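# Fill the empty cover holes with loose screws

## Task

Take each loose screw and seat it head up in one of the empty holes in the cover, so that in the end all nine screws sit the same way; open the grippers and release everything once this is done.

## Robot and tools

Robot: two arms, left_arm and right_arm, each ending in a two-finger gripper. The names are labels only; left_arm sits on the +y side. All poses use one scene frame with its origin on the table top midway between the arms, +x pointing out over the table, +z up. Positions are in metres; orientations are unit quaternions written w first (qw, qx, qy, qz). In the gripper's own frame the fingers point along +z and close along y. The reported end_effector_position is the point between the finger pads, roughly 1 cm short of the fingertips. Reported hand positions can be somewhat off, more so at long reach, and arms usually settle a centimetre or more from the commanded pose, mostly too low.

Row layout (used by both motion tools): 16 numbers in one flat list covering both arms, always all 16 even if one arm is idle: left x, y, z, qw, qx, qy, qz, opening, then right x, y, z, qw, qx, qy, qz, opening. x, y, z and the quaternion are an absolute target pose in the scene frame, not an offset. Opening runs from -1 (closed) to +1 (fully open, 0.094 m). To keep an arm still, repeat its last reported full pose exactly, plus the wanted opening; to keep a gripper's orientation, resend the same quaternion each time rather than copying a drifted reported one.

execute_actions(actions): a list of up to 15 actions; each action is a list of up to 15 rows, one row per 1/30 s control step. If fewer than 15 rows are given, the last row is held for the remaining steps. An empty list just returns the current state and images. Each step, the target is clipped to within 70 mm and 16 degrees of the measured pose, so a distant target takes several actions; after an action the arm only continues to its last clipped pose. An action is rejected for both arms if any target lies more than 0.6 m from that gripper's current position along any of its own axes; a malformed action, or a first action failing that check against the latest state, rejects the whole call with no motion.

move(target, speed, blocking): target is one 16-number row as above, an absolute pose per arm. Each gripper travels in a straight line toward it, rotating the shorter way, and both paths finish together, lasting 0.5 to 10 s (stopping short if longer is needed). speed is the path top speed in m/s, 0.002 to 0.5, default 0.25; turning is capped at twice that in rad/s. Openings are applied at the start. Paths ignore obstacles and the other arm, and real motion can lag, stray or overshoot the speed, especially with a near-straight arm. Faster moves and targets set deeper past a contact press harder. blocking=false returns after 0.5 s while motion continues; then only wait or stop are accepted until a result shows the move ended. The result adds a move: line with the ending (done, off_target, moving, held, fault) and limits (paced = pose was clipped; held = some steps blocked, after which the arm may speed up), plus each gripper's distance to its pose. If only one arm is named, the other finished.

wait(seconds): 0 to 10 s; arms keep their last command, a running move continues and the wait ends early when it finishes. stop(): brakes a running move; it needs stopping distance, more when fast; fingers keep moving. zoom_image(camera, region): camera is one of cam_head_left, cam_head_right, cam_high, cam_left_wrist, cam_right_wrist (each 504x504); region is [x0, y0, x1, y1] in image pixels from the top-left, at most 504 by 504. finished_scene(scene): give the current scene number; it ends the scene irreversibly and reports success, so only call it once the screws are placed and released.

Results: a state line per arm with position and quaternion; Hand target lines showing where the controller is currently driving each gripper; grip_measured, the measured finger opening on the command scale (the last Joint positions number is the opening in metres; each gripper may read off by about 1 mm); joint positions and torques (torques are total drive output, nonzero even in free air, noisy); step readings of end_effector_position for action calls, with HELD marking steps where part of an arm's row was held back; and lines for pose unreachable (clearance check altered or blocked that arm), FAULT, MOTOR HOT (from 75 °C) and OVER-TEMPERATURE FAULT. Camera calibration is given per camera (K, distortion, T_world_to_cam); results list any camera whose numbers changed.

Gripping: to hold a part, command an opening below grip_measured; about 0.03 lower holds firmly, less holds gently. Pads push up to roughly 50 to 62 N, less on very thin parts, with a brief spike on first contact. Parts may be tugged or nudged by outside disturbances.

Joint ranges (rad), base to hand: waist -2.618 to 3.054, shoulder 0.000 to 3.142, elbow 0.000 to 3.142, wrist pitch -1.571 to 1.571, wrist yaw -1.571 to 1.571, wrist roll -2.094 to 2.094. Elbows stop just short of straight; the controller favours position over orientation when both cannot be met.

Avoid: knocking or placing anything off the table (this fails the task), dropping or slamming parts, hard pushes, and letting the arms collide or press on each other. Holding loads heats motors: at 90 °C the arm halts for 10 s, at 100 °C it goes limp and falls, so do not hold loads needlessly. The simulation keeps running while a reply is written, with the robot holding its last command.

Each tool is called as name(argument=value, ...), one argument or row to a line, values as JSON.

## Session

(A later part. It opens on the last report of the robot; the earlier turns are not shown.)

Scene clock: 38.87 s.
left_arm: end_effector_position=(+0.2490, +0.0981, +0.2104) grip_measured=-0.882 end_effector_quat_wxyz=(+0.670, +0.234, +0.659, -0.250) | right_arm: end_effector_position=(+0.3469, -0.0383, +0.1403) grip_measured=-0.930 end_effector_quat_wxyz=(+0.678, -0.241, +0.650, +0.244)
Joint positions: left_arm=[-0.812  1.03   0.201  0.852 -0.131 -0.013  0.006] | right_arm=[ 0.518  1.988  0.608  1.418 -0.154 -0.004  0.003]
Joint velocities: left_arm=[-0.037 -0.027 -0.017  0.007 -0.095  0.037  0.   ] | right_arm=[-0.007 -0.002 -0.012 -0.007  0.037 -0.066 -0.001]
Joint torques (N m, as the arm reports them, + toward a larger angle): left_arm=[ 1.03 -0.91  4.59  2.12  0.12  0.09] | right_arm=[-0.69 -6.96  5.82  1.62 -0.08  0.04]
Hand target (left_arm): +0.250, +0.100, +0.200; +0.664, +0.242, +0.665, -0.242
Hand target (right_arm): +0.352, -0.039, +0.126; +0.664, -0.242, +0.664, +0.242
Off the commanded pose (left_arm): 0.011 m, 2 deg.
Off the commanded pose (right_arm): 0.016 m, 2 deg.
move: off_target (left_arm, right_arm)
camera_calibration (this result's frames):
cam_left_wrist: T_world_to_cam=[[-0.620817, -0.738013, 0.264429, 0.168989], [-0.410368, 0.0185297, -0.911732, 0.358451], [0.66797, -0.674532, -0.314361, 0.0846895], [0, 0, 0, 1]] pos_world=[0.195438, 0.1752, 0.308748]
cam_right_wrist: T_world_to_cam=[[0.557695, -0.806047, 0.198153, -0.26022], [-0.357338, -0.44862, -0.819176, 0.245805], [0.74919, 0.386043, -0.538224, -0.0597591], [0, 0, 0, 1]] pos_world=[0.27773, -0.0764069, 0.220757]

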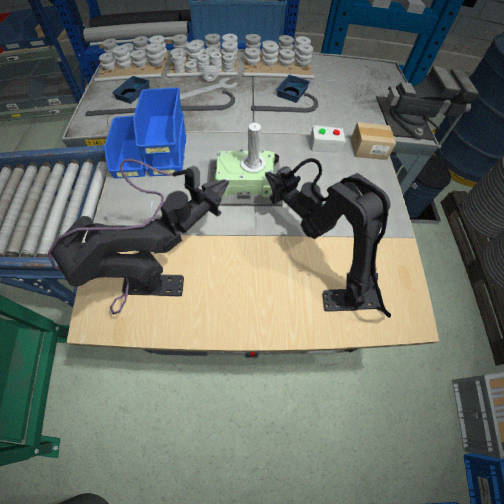

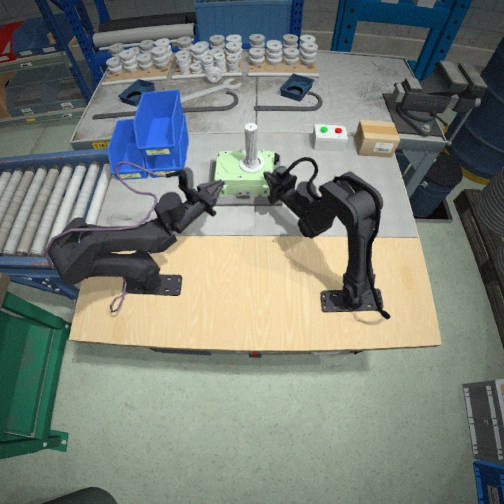

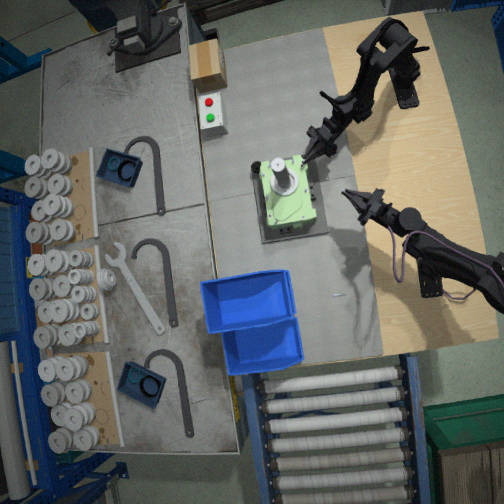

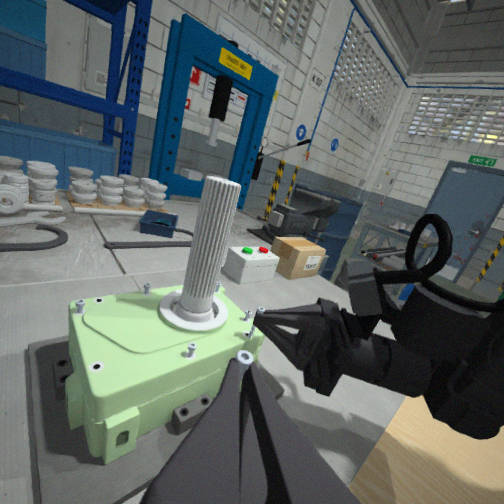

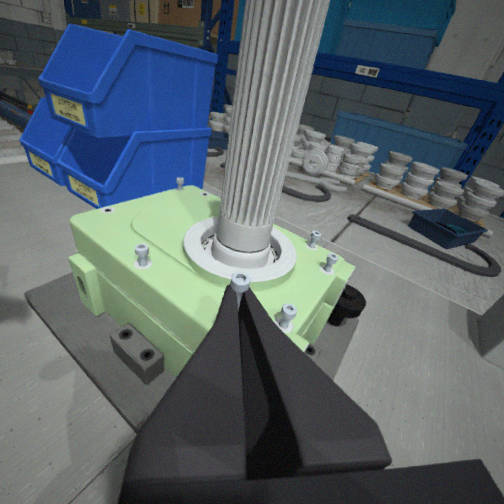

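move(
  target=[0.25,0.1,0.2,0.664,0.242,0.664,-0.242,-1,0.357,-0.0385,0.129,0.664,-0.242,0.664,0.242,-1],
  speed=0.008,
)

zoom_image(
  camera="cam_left_wrist",
  region=[210,280,290,350],
)

Scene clock: 41.63 s.
left_arm: end_effector_position=(+0.2490, +0.0981, +0.2104) grip_measured=-0.882 end_effector_quat_wxyz=(+0.670, +0.234, +0.659, -0.250) | right_arm: end_effector_position=(+0.3501, -0.0379, +0.1407) grip_measured=-0.930 end_effector_quat_wxyz=(+0.676, -0.243, +0.651, +0.245)
Joint positions: left_arm=[-0.812  1.03   0.201  0.852 -0.131 -0.013  0.006] | right_arm=[ 0.512  1.988  0.621  1.401 -0.165 -0.004  0.003]
Joint velocities: left_arm=[-0.012 -0.002 -0.007 -0.037 -0.007 -0.022 -0.   ] | right_arm=[ 0.002 -0.012 -0.012 -0.007  0.051 -0.037  0.   ]
Joint torques (N m, as the arm reports them, + toward a larger angle): left_arm=[ 1.02 -0.9   4.61  2.12  0.12  0.09] | right_arm=[-0.61 -7.46  6.19  1.57 -0.02  0.04]
Hand target (left_arm): +0.250, +0.100, +0.200; +0.664, +0.242, +0.665, -0.242
Hand target (right_arm): +0.356, -0.039, +0.129; +0.664, -0.242, +0.664, +0.242
Off the commanded pose (left_arm): 0.011 m, 2 deg.
Off the commanded pose (right_arm): 0.014 m, 2 deg.
move: off_target (left_arm, right_arm)
camera_calibration (this result's frames):
cam_left_wrist: T_world_to_cam=[[-0.620817, -0.738013, 0.264429, 0.168989], [-0.410368, 0.0185297, -0.911732, 0.358451], [0.66797, -0.674532, -0.314361, 0.0846895], [0, 0, 0, 1]] pos_world=[0.195438, 0.1752, 0.308748]
cam_right_wrist: T_world_to_cam=[[0.561433, -0.803422, 0.198255, -0.26296], [-0.358403, -0.452019, -0.816839, 0.2473], [0.745882, 0.387545, -0.541728, -0.0603782], [0, 0, 0, 1]] pos_world=[0.281303, -0.0760841, 0.221429]

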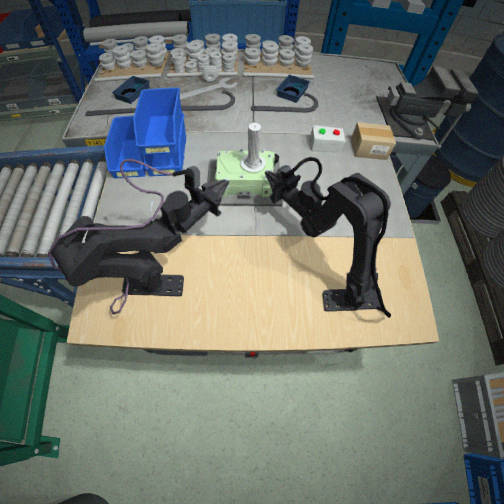

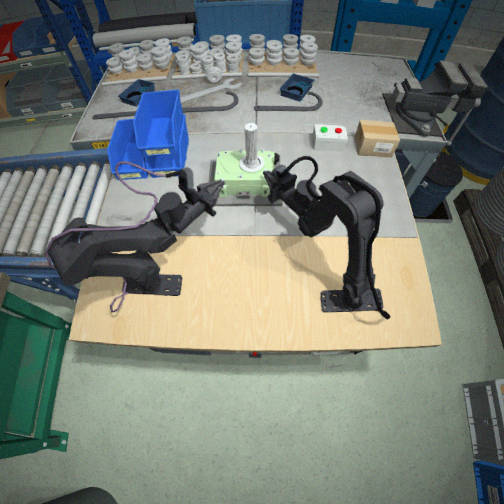

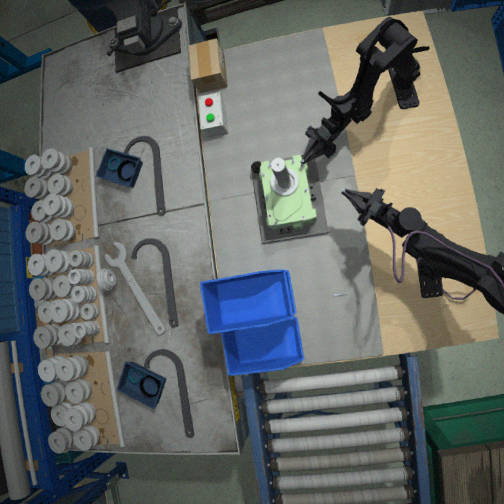

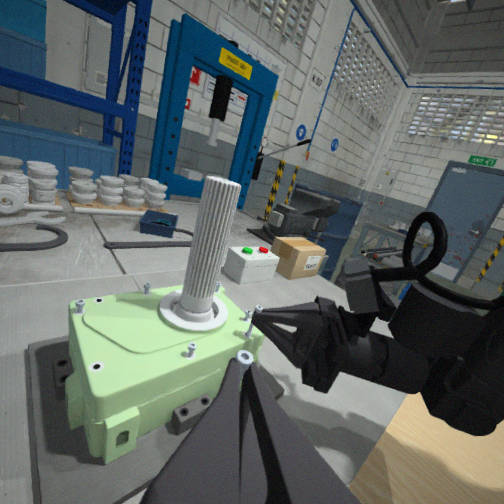

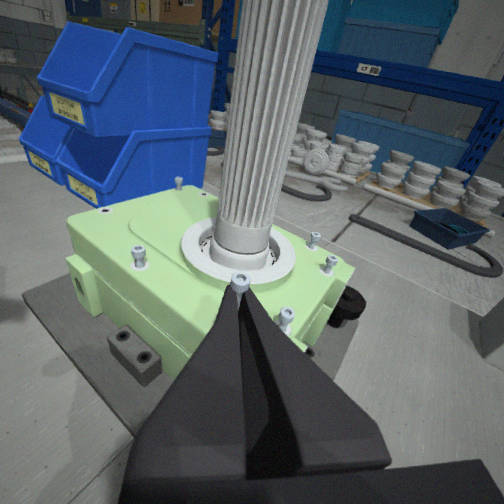

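Region (210, 280, 290, 350) of cam_left_wrist's 504x504 image, scaled by 6.300, with more detail than that image has; it fills the top 441 rows of this view, and the rest is white.

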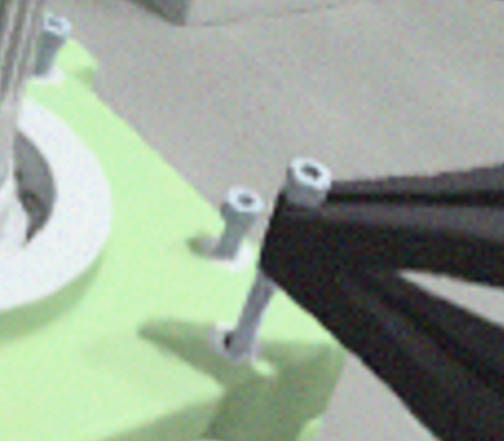

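move(
  target=[0.25,0.1,0.2,0.664,0.242,0.664,-0.242,-1,0.3585,-0.038,0.127,0.664,-0.242,0.664,0.242,-1],
  speed=0.008,
)

zoom_image(
  camera="cam_left_wrist",
  region=[210,280,290,350],
)

Scene clock: 44.17 s.
left_arm: end_effector_position=(+0.2490, +0.0981, +0.2104) grip_measured=-0.882 end_effector_quat_wxyz=(+0.670, +0.234, +0.659, -0.250) | right_arm: end_effector_position=(+0.3501, -0.0379, +0.1407) grip_measured=-0.930 end_effector_quat_wxyz=(+0.676, -0.243, +0.651, +0.245)
Joint positions: left_arm=[-0.812  1.03   0.201  0.852 -0.131 -0.013  0.006] | right_arm=[ 0.512  1.988  0.621  1.402 -0.165 -0.004  0.003]
Joint velocities: left_arm=[-0.002  0.007 -0.027  0.007  0.007 -0.007 -0.001] | right_arm=[-0.007 -0.012  0.002  0.022 -0.037  0.037 -0.   ]
Joint torques (N m, as the arm reports them, + toward a larger angle): left_arm=[ 1.03 -0.89  4.6   2.12  0.12  0.09] | right_arm=[-0.69 -6.56  6.62  1.63 -0.05  0.04]
Hand target (left_arm): +0.250, +0.100, +0.200; +0.664, +0.242, +0.665, -0.242
Hand target (right_arm): +0.358, -0.039, +0.127; +0.664, -0.242, +0.664, +0.242
Off the commanded pose (left_arm): 0.011 m, 2 deg.
Off the commanded pose (right_arm): 0.016 m, 2 deg.
move: off_target (left_arm, right_arm)
camera_calibration (this result's frames):
cam_left_wrist: T_world_to_cam=[[-0.620817, -0.738013, 0.264429, 0.168989], [-0.410368, 0.0185297, -0.911732, 0.358451], [0.66797, -0.674532, -0.314361, 0.0846895], [0, 0, 0, 1]] pos_world=[0.195438, 0.1752, 0.308748]
cam_right_wrist: T_world_to_cam=[[0.561368, -0.803461, 0.198282, -0.262961], [-0.358136, -0.451859, -0.817045, 0.247317], [0.746059, 0.387651, -0.541408, -0.0604277], [0, 0, 0, 1]] pos_world=[0.281274, -0.0761016, 0.221493]

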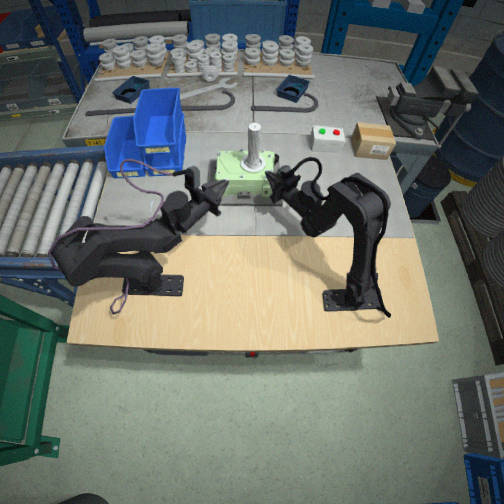

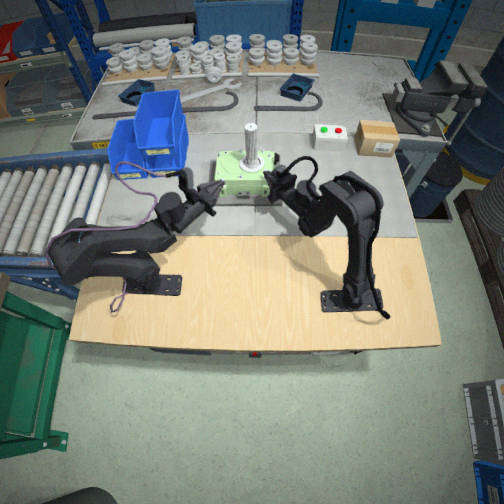

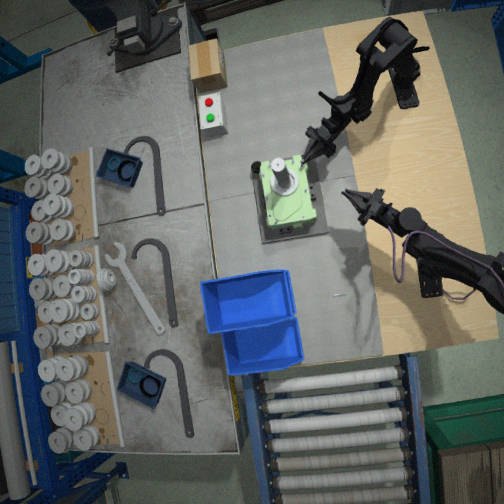

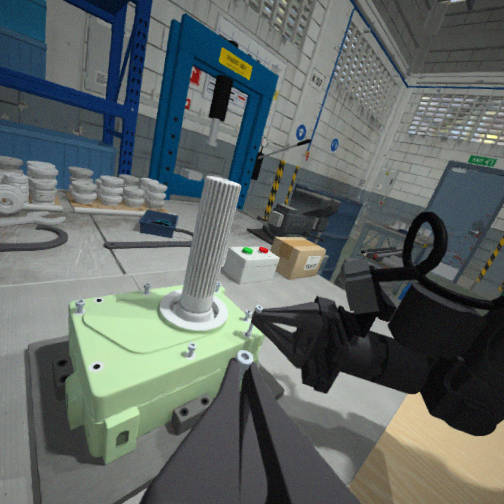

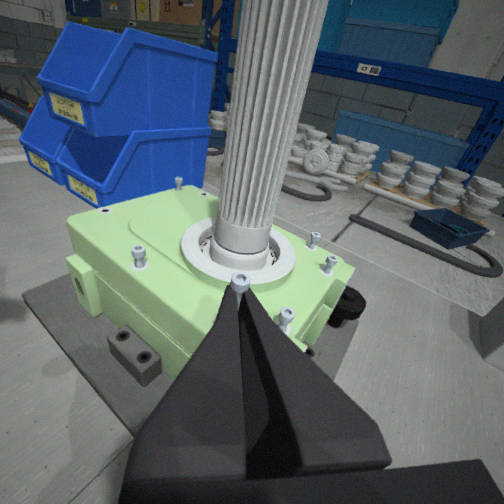

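Region (210, 280, 290, 350) of cam_left_wrist's 504x504 image, scaled by 6.300, with more detail than that image has; it fills the top 441 rows of this view, and the rest is white.

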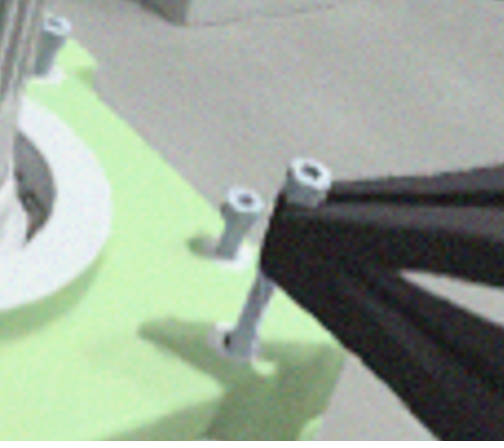

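move(
  target=[0.25,0.1,0.2,0.664,0.242,0.664,-0.242,-1,0.36,-0.037,0.127,0.664,-0.242,0.664,0.242,-1],
  speed=0.02,
)

zoom_image(
  camera="cam_left_wrist",
  region=[210,280,290,350],
)

Scene clock: 45.37 s.
left_arm: end_effector_position=(+0.2490, +0.0981, +0.2104) grip_measured=-0.882 end_effector_quat_wxyz=(+0.670, +0.234, +0.659, -0.250) | right_arm: end_effector_position=(+0.3531, -0.0361, +0.1405) grip_measured=-0.930 end_effector_quat_wxyz=(+0.677, -0.243, +0.650, +0.245)
Joint positions: left_arm=[-0.812  1.03   0.201  0.852 -0.131 -0.013  0.006] | right_arm=[ 0.512  2.     0.636  1.401 -0.165 -0.004  0.003]
Joint velocities: left_arm=[-0.017  0.022 -0.007 -0.007 -0.037 -0.022  0.   ] | right_arm=[ 0.002 -0.002  0.002 -0.037  0.022 -0.007 -0.001]
Joint torques (N m, as the arm reports them, + toward a larger angle): left_arm=[ 1.05 -0.9   4.61  2.12  0.12  0.09] | right_arm=[-0.67 -7.3   6.12  1.59 -0.04  0.04]
Hand target (left_arm): +0.250, +0.100, +0.200; +0.664, +0.242, +0.665, -0.242
Hand target (right_arm): +0.359, -0.038, +0.127; +0.664, -0.242, +0.664, +0.242
Off the commanded pose (left_arm): 0.011 m, 2 deg.
Off the commanded pose (right_arm): 0.015 m, 2 deg.
move: off_target (left_arm, right_arm)
camera_calibration (this result's frames):
cam_left_wrist: T_world_to_cam=[[-0.620817, -0.738013, 0.264429, 0.168989], [-0.410368, 0.0185297, -0.911732, 0.358451], [0.66797, -0.674532, -0.314361, 0.0846895], [0, 0, 0, 1]] pos_world=[0.195438, 0.1752, 0.308748]
cam_right_wrist: T_world_to_cam=[[0.560914, -0.803733, 0.198464, -0.263019], [-0.356263, -0.450737, -0.818482, 0.248557], [0.747297, 0.388393, -0.539165, -0.064264], [0, 0, 0, 1]] pos_world=[0.284107, -0.0744037, 0.22099]

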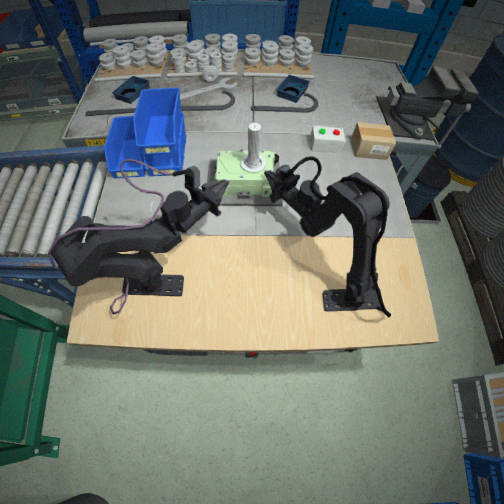

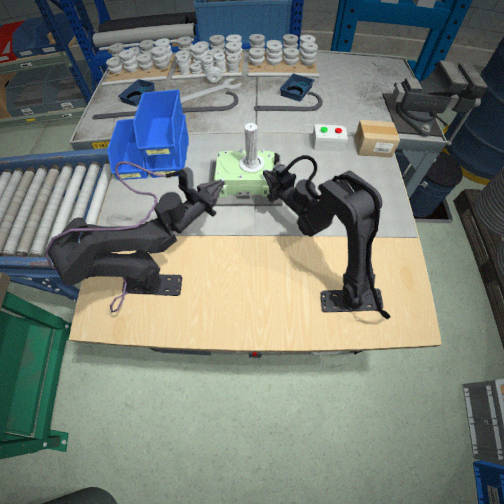

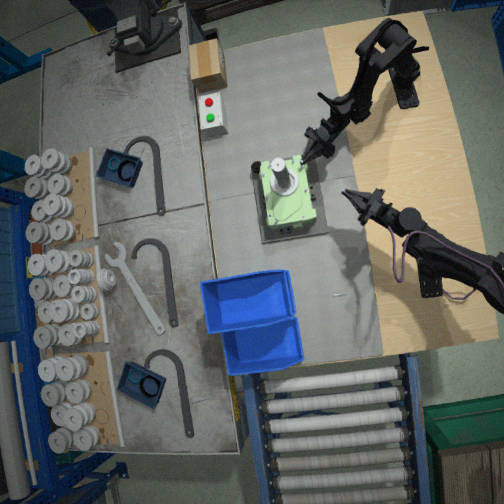

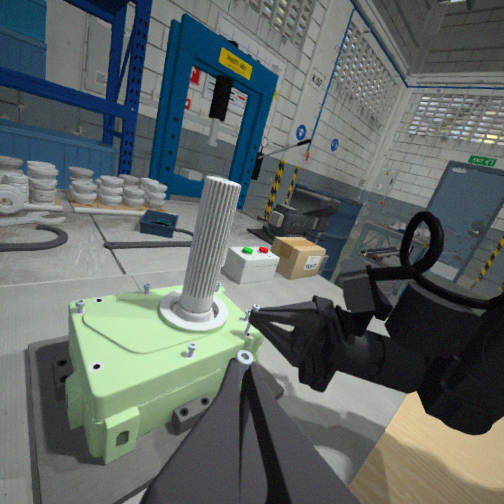

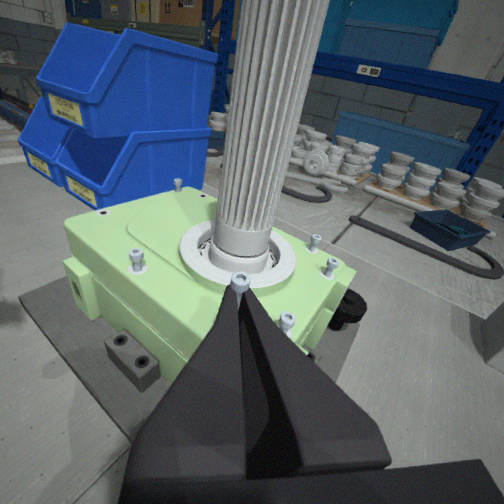

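Region (210, 280, 290, 350) of cam_left_wrist's 504x504 image, scaled by 6.300, with more detail than that image has; it fills the top 441 rows of this view, and the rest is white.

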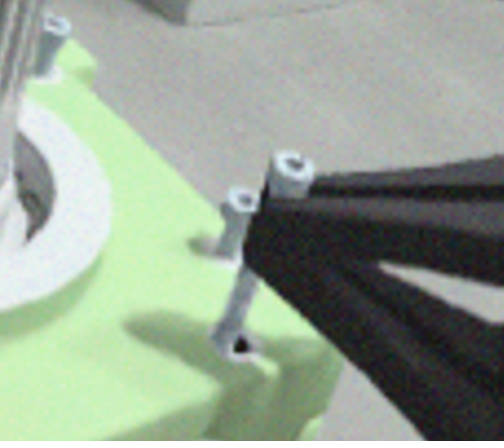

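move(
  target=[0.25,0.1,0.2,0.664,0.242,0.664,-0.242,-1,0.353,-0.037,0.13,0.617,-0.258,0.71,0.224,-1],
  speed=0.03,
)

zoom_image(
  camera="cam_left_wrist",
  region=[210,280,290,350],
)

Scene clock: 48.70 s.
left_arm: end_effector_position=(+0.2490, +0.0981, +0.2104) grip_measured=-0.882 end_effector_quat_wxyz=(+0.670, +0.234, +0.659, -0.250) | right_arm: end_effector_position=(+0.3521, -0.0371, +0.1402) grip_measured=-0.930 end_effector_quat_wxyz=(+0.637, -0.254, +0.690, +0.233)
Joint positions: left_arm=[-0.812  1.03   0.201  0.852 -0.131 -0.013  0.006] | right_arm=[ 0.512  1.873  0.648  1.143 -0.163 -0.015  0.003]
Joint velocities: left_arm=[-0.007  0.007  0.002 -0.037  0.081 -0.066  0.001] | right_arm=[-0.022  0.017  0.012 -0.022 -0.022  0.007 -0.   ]
Joint torques (N m, as the arm reports them, + toward a larger angle): left_arm=[ 1.02 -0.92  4.62  2.12  0.13  0.09] | right_arm=[ 0.21 -9.91  6.27  1.11  0.07 -0.07]
Hand target (left_arm): +0.250, +0.100, +0.200; +0.664, +0.242, +0.665, -0.242
Hand target (right_arm): +0.353, -0.037, +0.130; +0.617, -0.257, +0.709, +0.225
Off the commanded pose (left_arm): 0.011 m, 2 deg.
Off the commanded pose (right_arm): 0.010 m, 3 deg.
move: off_target (left_arm, right_arm)
camera_calibration (this result's frames):
cam_left_wrist: T_world_to_cam=[[-0.620817, -0.738013, 0.264429, 0.168989], [-0.410368, 0.0185297, -0.911732, 0.358451], [0.66797, -0.674532, -0.314361, 0.0846895], [0, 0, 0, 1]] pos_world=[0.195438, 0.1752, 0.308748]
cam_right_wrist: T_world_to_cam=[[0.578576, -0.790754, 0.199894, -0.269144], [-0.431715, -0.504837, -0.747504, 0.262161], [0.692005, 0.346191, -0.633467, -0.0321204], [0, 0, 0, 1]] pos_world=[0.291127, -0.0693586, 0.229419]

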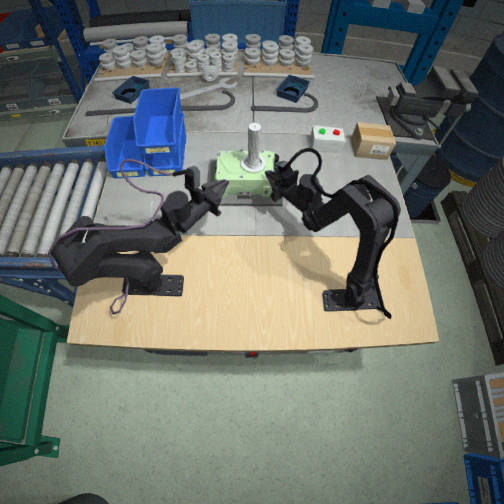

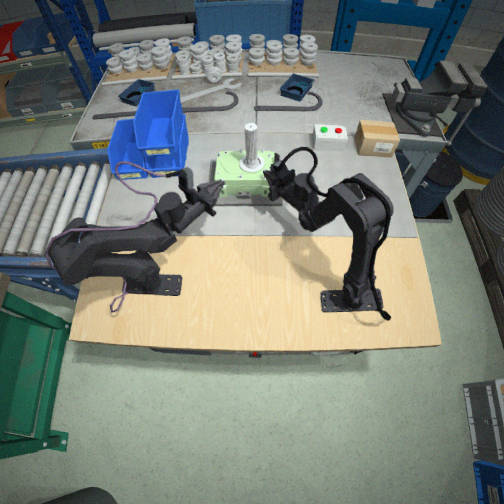

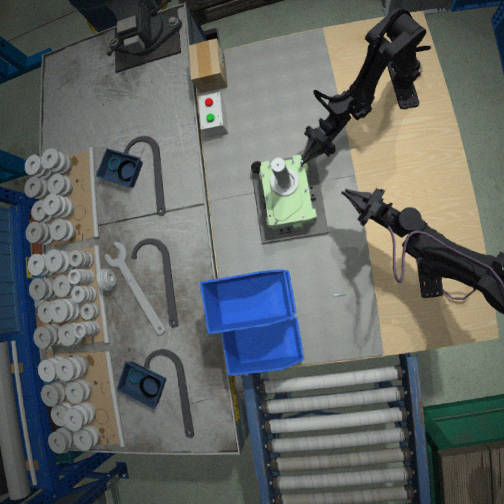

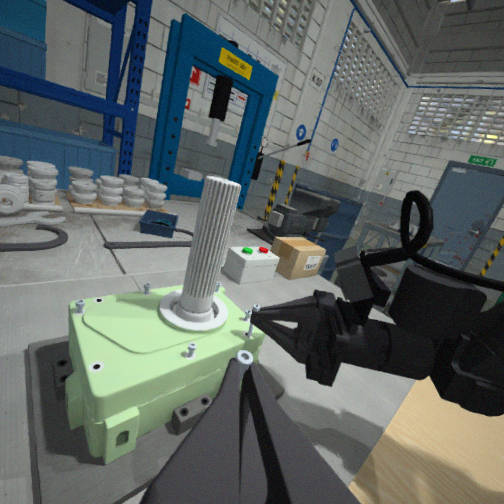

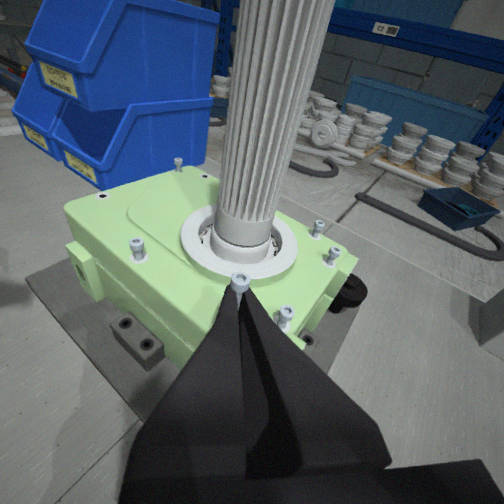

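Region (210, 280, 290, 350) of cam_left_wrist's 504x504 image, scaled by 6.300, with more detail than that image has; it fills the top 441 rows of this view, and the rest is white.

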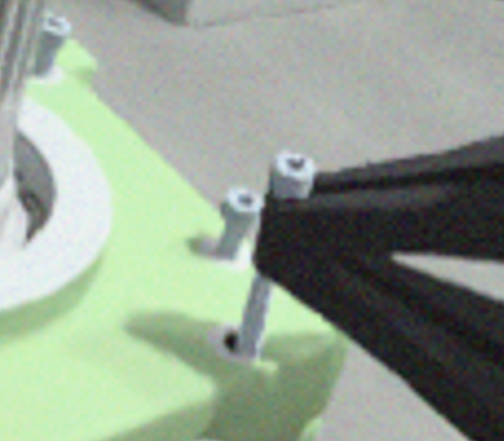

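move(
  target=[0.25,0.1,0.2,0.664,0.242,0.664,-0.242,-1,0.355,-0.041,0.128,0.647,-0.248,0.682,0.235,-1],
  speed=0.02,
)

zoom_image(
  camera="cam_left_wrist",
  region=[210,280,290,350],
)

Scene clock: 49.83 s.
left_arm: end_effector_position=(+0.2490, +0.0981, +0.2104) grip_measured=-0.882 end_effector_quat_wxyz=(+0.670, +0.234, +0.659, -0.250) | right_arm: end_effector_position=(+0.3546, -0.0356, +0.1424) grip_measured=-0.930 end_effector_quat_wxyz=(+0.658, -0.250, +0.670, +0.237)
Joint positions: left_arm=[-0.812  1.03   0.201  0.852 -0.131 -0.013  0.006] | right_arm=[ 0.512  1.931  0.648  1.26  -0.163 -0.015  0.003]
Joint velocities: left_arm=[ 0.022 -0.007 -0.007  0.022  0.037 -0.037 -0.001] | right_arm=[-0.022 -0.002  0.017  0.007 -0.037 -0.007  0.001]
Joint torques (N m, as the arm reports them, + toward a larger angle): left_arm=[ 1.02 -0.91  4.59  2.12  0.12  0.09] | right_arm=[-0.73 -7.63  3.98  1.87 -0.06  0.04]
Hand target (left_arm): +0.250, +0.100, +0.200; +0.664, +0.242, +0.665, -0.242
Hand target (right_arm): +0.355, -0.041, +0.128; +0.647, -0.248, +0.682, +0.235
Off the commanded pose (left_arm): 0.011 m, 2 deg.
Off the commanded pose (right_arm): 0.015 m, 2 deg.
move: off_target (left_arm, right_arm)
camera_calibration (this result's frames):
cam_left_wrist: T_world_to_cam=[[-0.620817, -0.738013, 0.264429, 0.168989], [-0.410368, 0.0185297, -0.911732, 0.358451], [0.66797, -0.674532, -0.314361, 0.0846895], [0, 0, 0, 1]] pos_world=[0.195438, 0.1752, 0.308748]
cam_right_wrist: T_world_to_cam=[[0.568242, -0.796947, 0.204881, -0.267098], [-0.392624, -0.48141, -0.783639, 0.257702], [0.723151, 0.364856, -0.586459, -0.0500671], [0, 0, 0, 1]] pos_world=[0.289163, -0.0705357, 0.227306]

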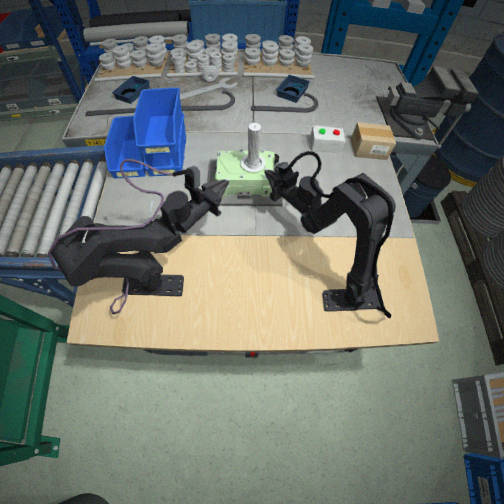

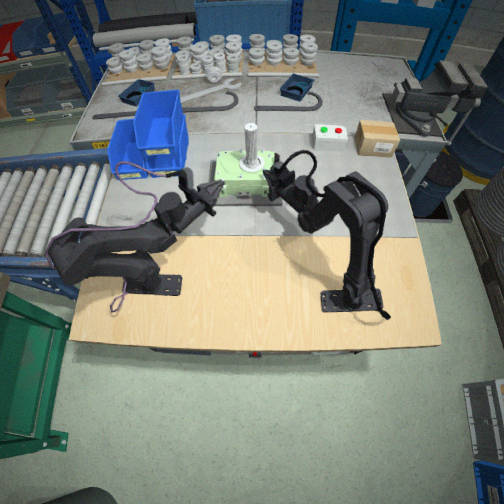

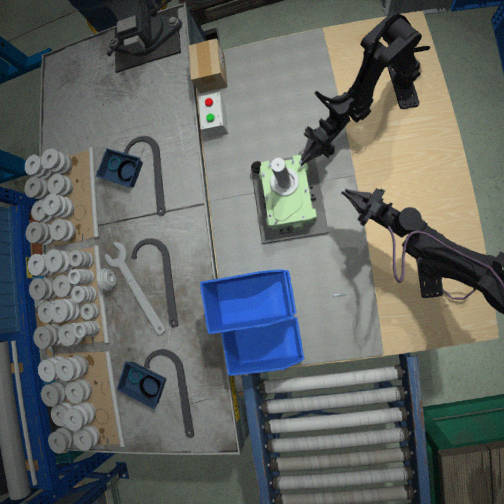

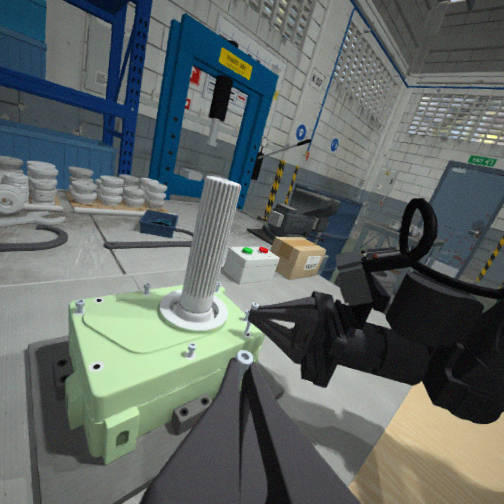

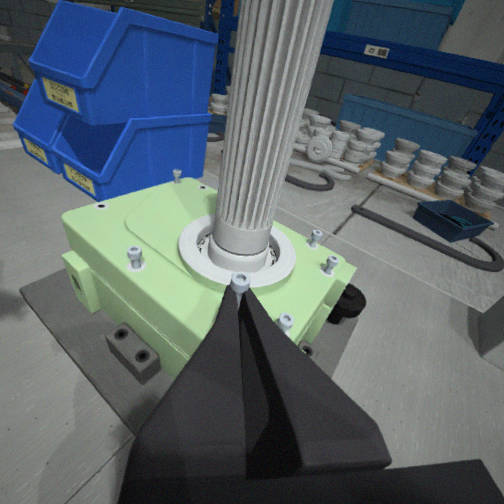

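Region (210, 280, 290, 350) of cam_left_wrist's 504x504 image, scaled by 6.300, with more detail than that image has; it fills the top 441 rows of this view, and the rest is white.

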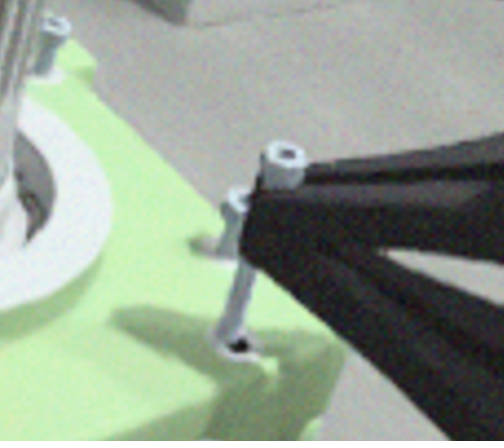

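move(
  target=[0.25,0.1,0.2,0.664,0.242,0.664,-0.242,-1,0.354,-0.039,0.124,0.629,-0.254,0.698,0.229,-1],
  speed=0.012,
)

zoom_image(
  camera="cam_left_wrist",
  region=[210,280,290,350],
)

Scene clock: 53.73 s.
left_arm: end_effector_position=(+0.2490, +0.0981, +0.2104) grip_measured=-0.882 end_effector_quat_wxyz=(+0.670, +0.234, +0.659, -0.250) | right_arm: end_effector_position=(+0.3545, -0.0357, +0.1401) grip_measured=-0.930 end_effector_quat_wxyz=(+0.655, -0.250, +0.673, +0.236)
Joint positions: left_arm=[-0.812  1.03   0.201  0.852 -0.131 -0.013  0.006] | right_arm=[ 0.512  1.931  0.648  1.251 -0.163 -0.015  0.003]
Joint velocities: left_arm=[ 0.027  0.012  0.022 -0.007 -0.007  0.007  0.   ] | right_arm=[ 0.012  0.002  0.002  0.007 -0.022 -0.037 -0.   ]
Joint torques (N m, as the arm reports them, + toward a larger angle): left_arm=[ 1.01 -0.91  4.6   2.12  0.12  0.09] | right_arm=[ -0.31 -10.32   4.57   1.12   0.    -0.02]
Hand target (left_arm): +0.250, +0.100, +0.200; +0.664, +0.242, +0.665, -0.242
Hand target (right_arm): +0.353, -0.039, +0.124; +0.630, -0.253, +0.697, +0.230
Off the commanded pose (left_arm): 0.011 m, 2 deg.
Off the commanded pose (right_arm): 0.016 m, 4 deg.
move: off_target (left_arm, right_arm)
camera_calibration (this result's frames):
cam_left_wrist: T_world_to_cam=[[-0.620817, -0.738013, 0.264429, 0.168989], [-0.410368, 0.0185297, -0.911732, 0.358451], [0.66797, -0.674532, -0.314361, 0.0846895], [0, 0, 0, 1]] pos_world=[0.195438, 0.1752, 0.308748]
cam_right_wrist: T_world_to_cam=[[0.569849, -0.795984, 0.20416, -0.267066], [-0.398757, -0.485086, -0.778257, 0.257188], [0.718516, 0.362078, -0.59383, -0.0487614], [0, 0, 0, 1]] pos_world=[0.289778, -0.0701666, 0.225727]

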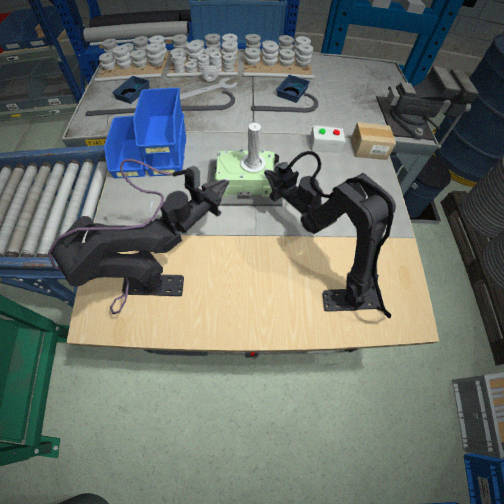

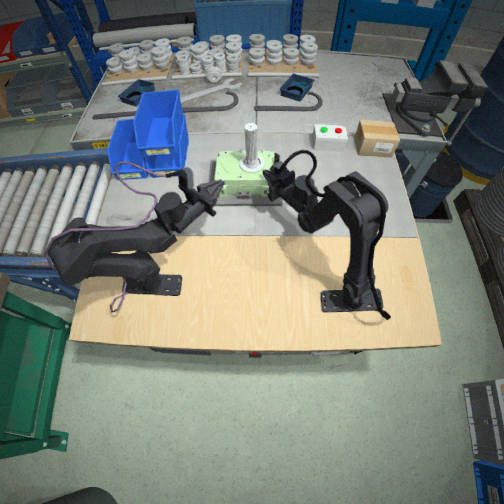

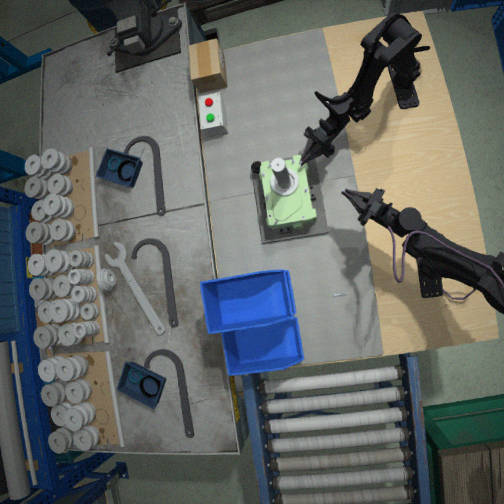

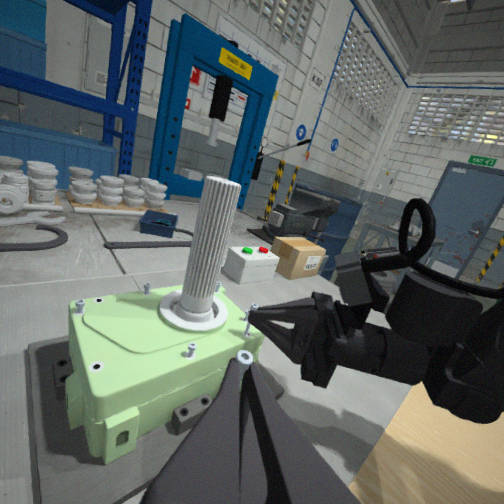

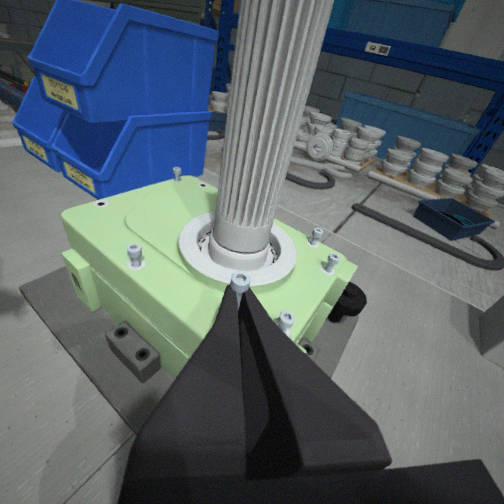

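Region (210, 280, 290, 350) of cam_left_wrist's 504x504 image, scaled by 6.300, with more detail than that image has; it fills the top 441 rows of this view, and the rest is white.

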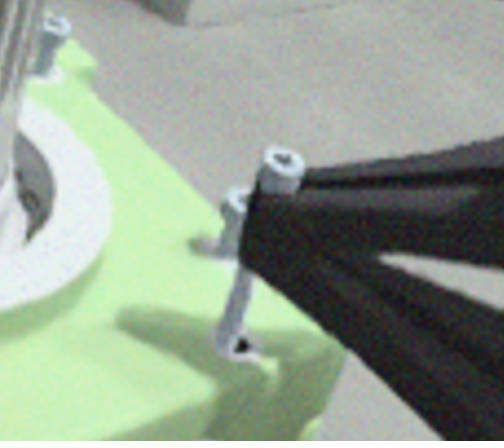

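Wrist is now pressing; raise z a bit so shoulder creeps back.

move(
  target=[0.25,0.1,0.2,0.664,0.242,0.664,-0.242,-1,0.353,-0.039,0.129,0.629,-0.254,0.698,0.229,-1],
  speed=0.03,
)

zoom_image(
  camera="cam_left_wrist",
  region=[210,280,290,350],
)

Scene clock: 56.50 s.
left_arm: end_effector_position=(+0.2490, +0.0981, +0.2104) grip_measured=-0.882 end_effector_quat_wxyz=(+0.670, +0.234, +0.659, -0.250) | right_arm: end_effector_position=(+0.3539, -0.0361, +0.1403) grip_measured=-0.930 end_effector_quat_wxyz=(+0.649, -0.251, +0.678, +0.235)
Joint positions: left_arm=[-0.812  1.03   0.201  0.852 -0.131 -0.013  0.006] | right_arm=[ 0.512  1.912  0.648  1.216 -0.163 -0.015  0.003]
Joint velocities: left_arm=[ 0.012 -0.022 -0.002 -0.022  0.066 -0.007 -0.001] | right_arm=[ 0.007 -0.027  0.007 -0.022  0.066 -0.037  0.   ]
Joint torques (N m, as the arm reports them, + toward a larger angle): left_arm=[ 1.03 -0.91  4.61  2.12  0.12  0.09] | right_arm=[ -0.16 -10.5    4.7    1.25   0.02  -0.02]
Hand target (left_arm): +0.250, +0.100, +0.200; +0.664, +0.242, +0.665, -0.242
Hand target (right_arm): +0.353, -0.039, +0.129; +0.630, -0.254, +0.698, +0.230
Off the commanded pose (left_arm): 0.011 m, 2 deg.
Off the commanded pose (right_arm): 0.012 m, 3 deg.
move: off_target (left_arm, right_arm)
camera_calibration (this result's frames):
cam_left_wrist: T_world_to_cam=[[-0.620817, -0.738013, 0.264429, 0.168989], [-0.410368, 0.0185297, -0.911732, 0.358451], [0.66797, -0.674532, -0.314361, 0.0846895], [0, 0, 0, 1]] pos_world=[0.195438, 0.1752, 0.308748]
cam_right_wrist: T_world_to_cam=[[0.572645, -0.794308, 0.202859, -0.267788], [-0.409387, -0.491456, -0.768682, 0.259067], [0.710267, 0.357135, -0.60661, -0.0435294], [0, 0, 0, 1]] pos_world=[0.290324, -0.06984, 0.227058]

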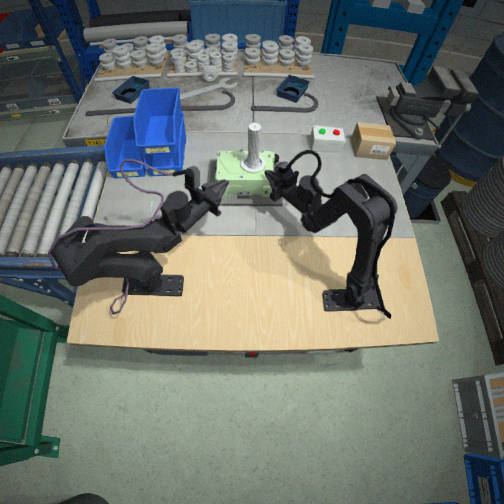

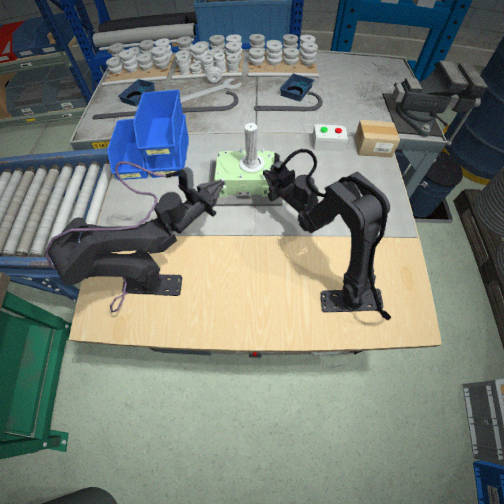

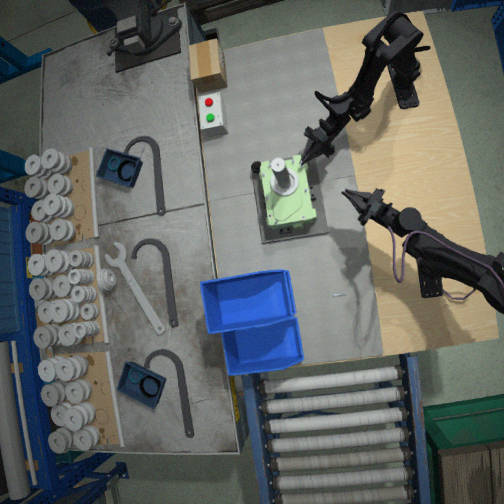

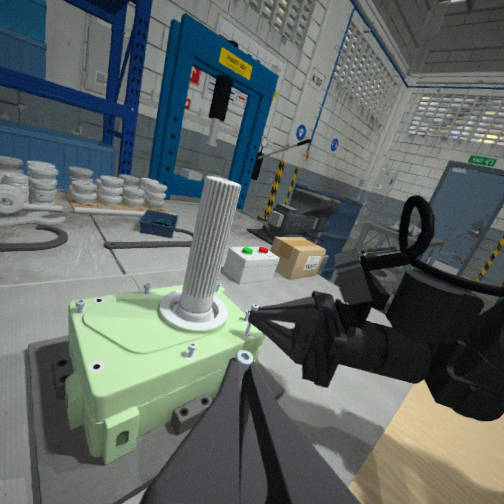

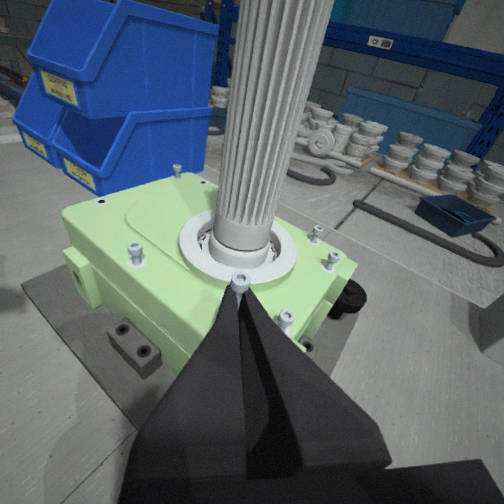

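Region (210, 280, 290, 350) of cam_left_wrist's 504x504 image, scaled by 6.300, with more detail than that image has; it fills the top 441 rows of this view, and the rest is white.

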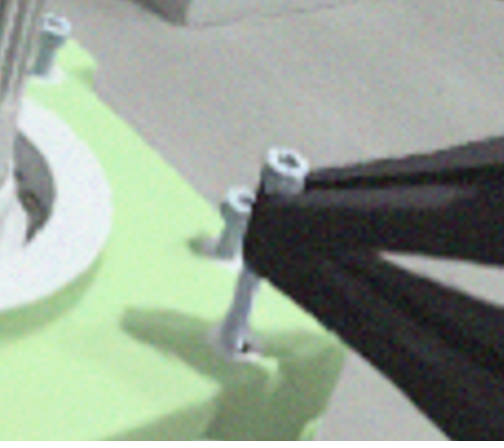

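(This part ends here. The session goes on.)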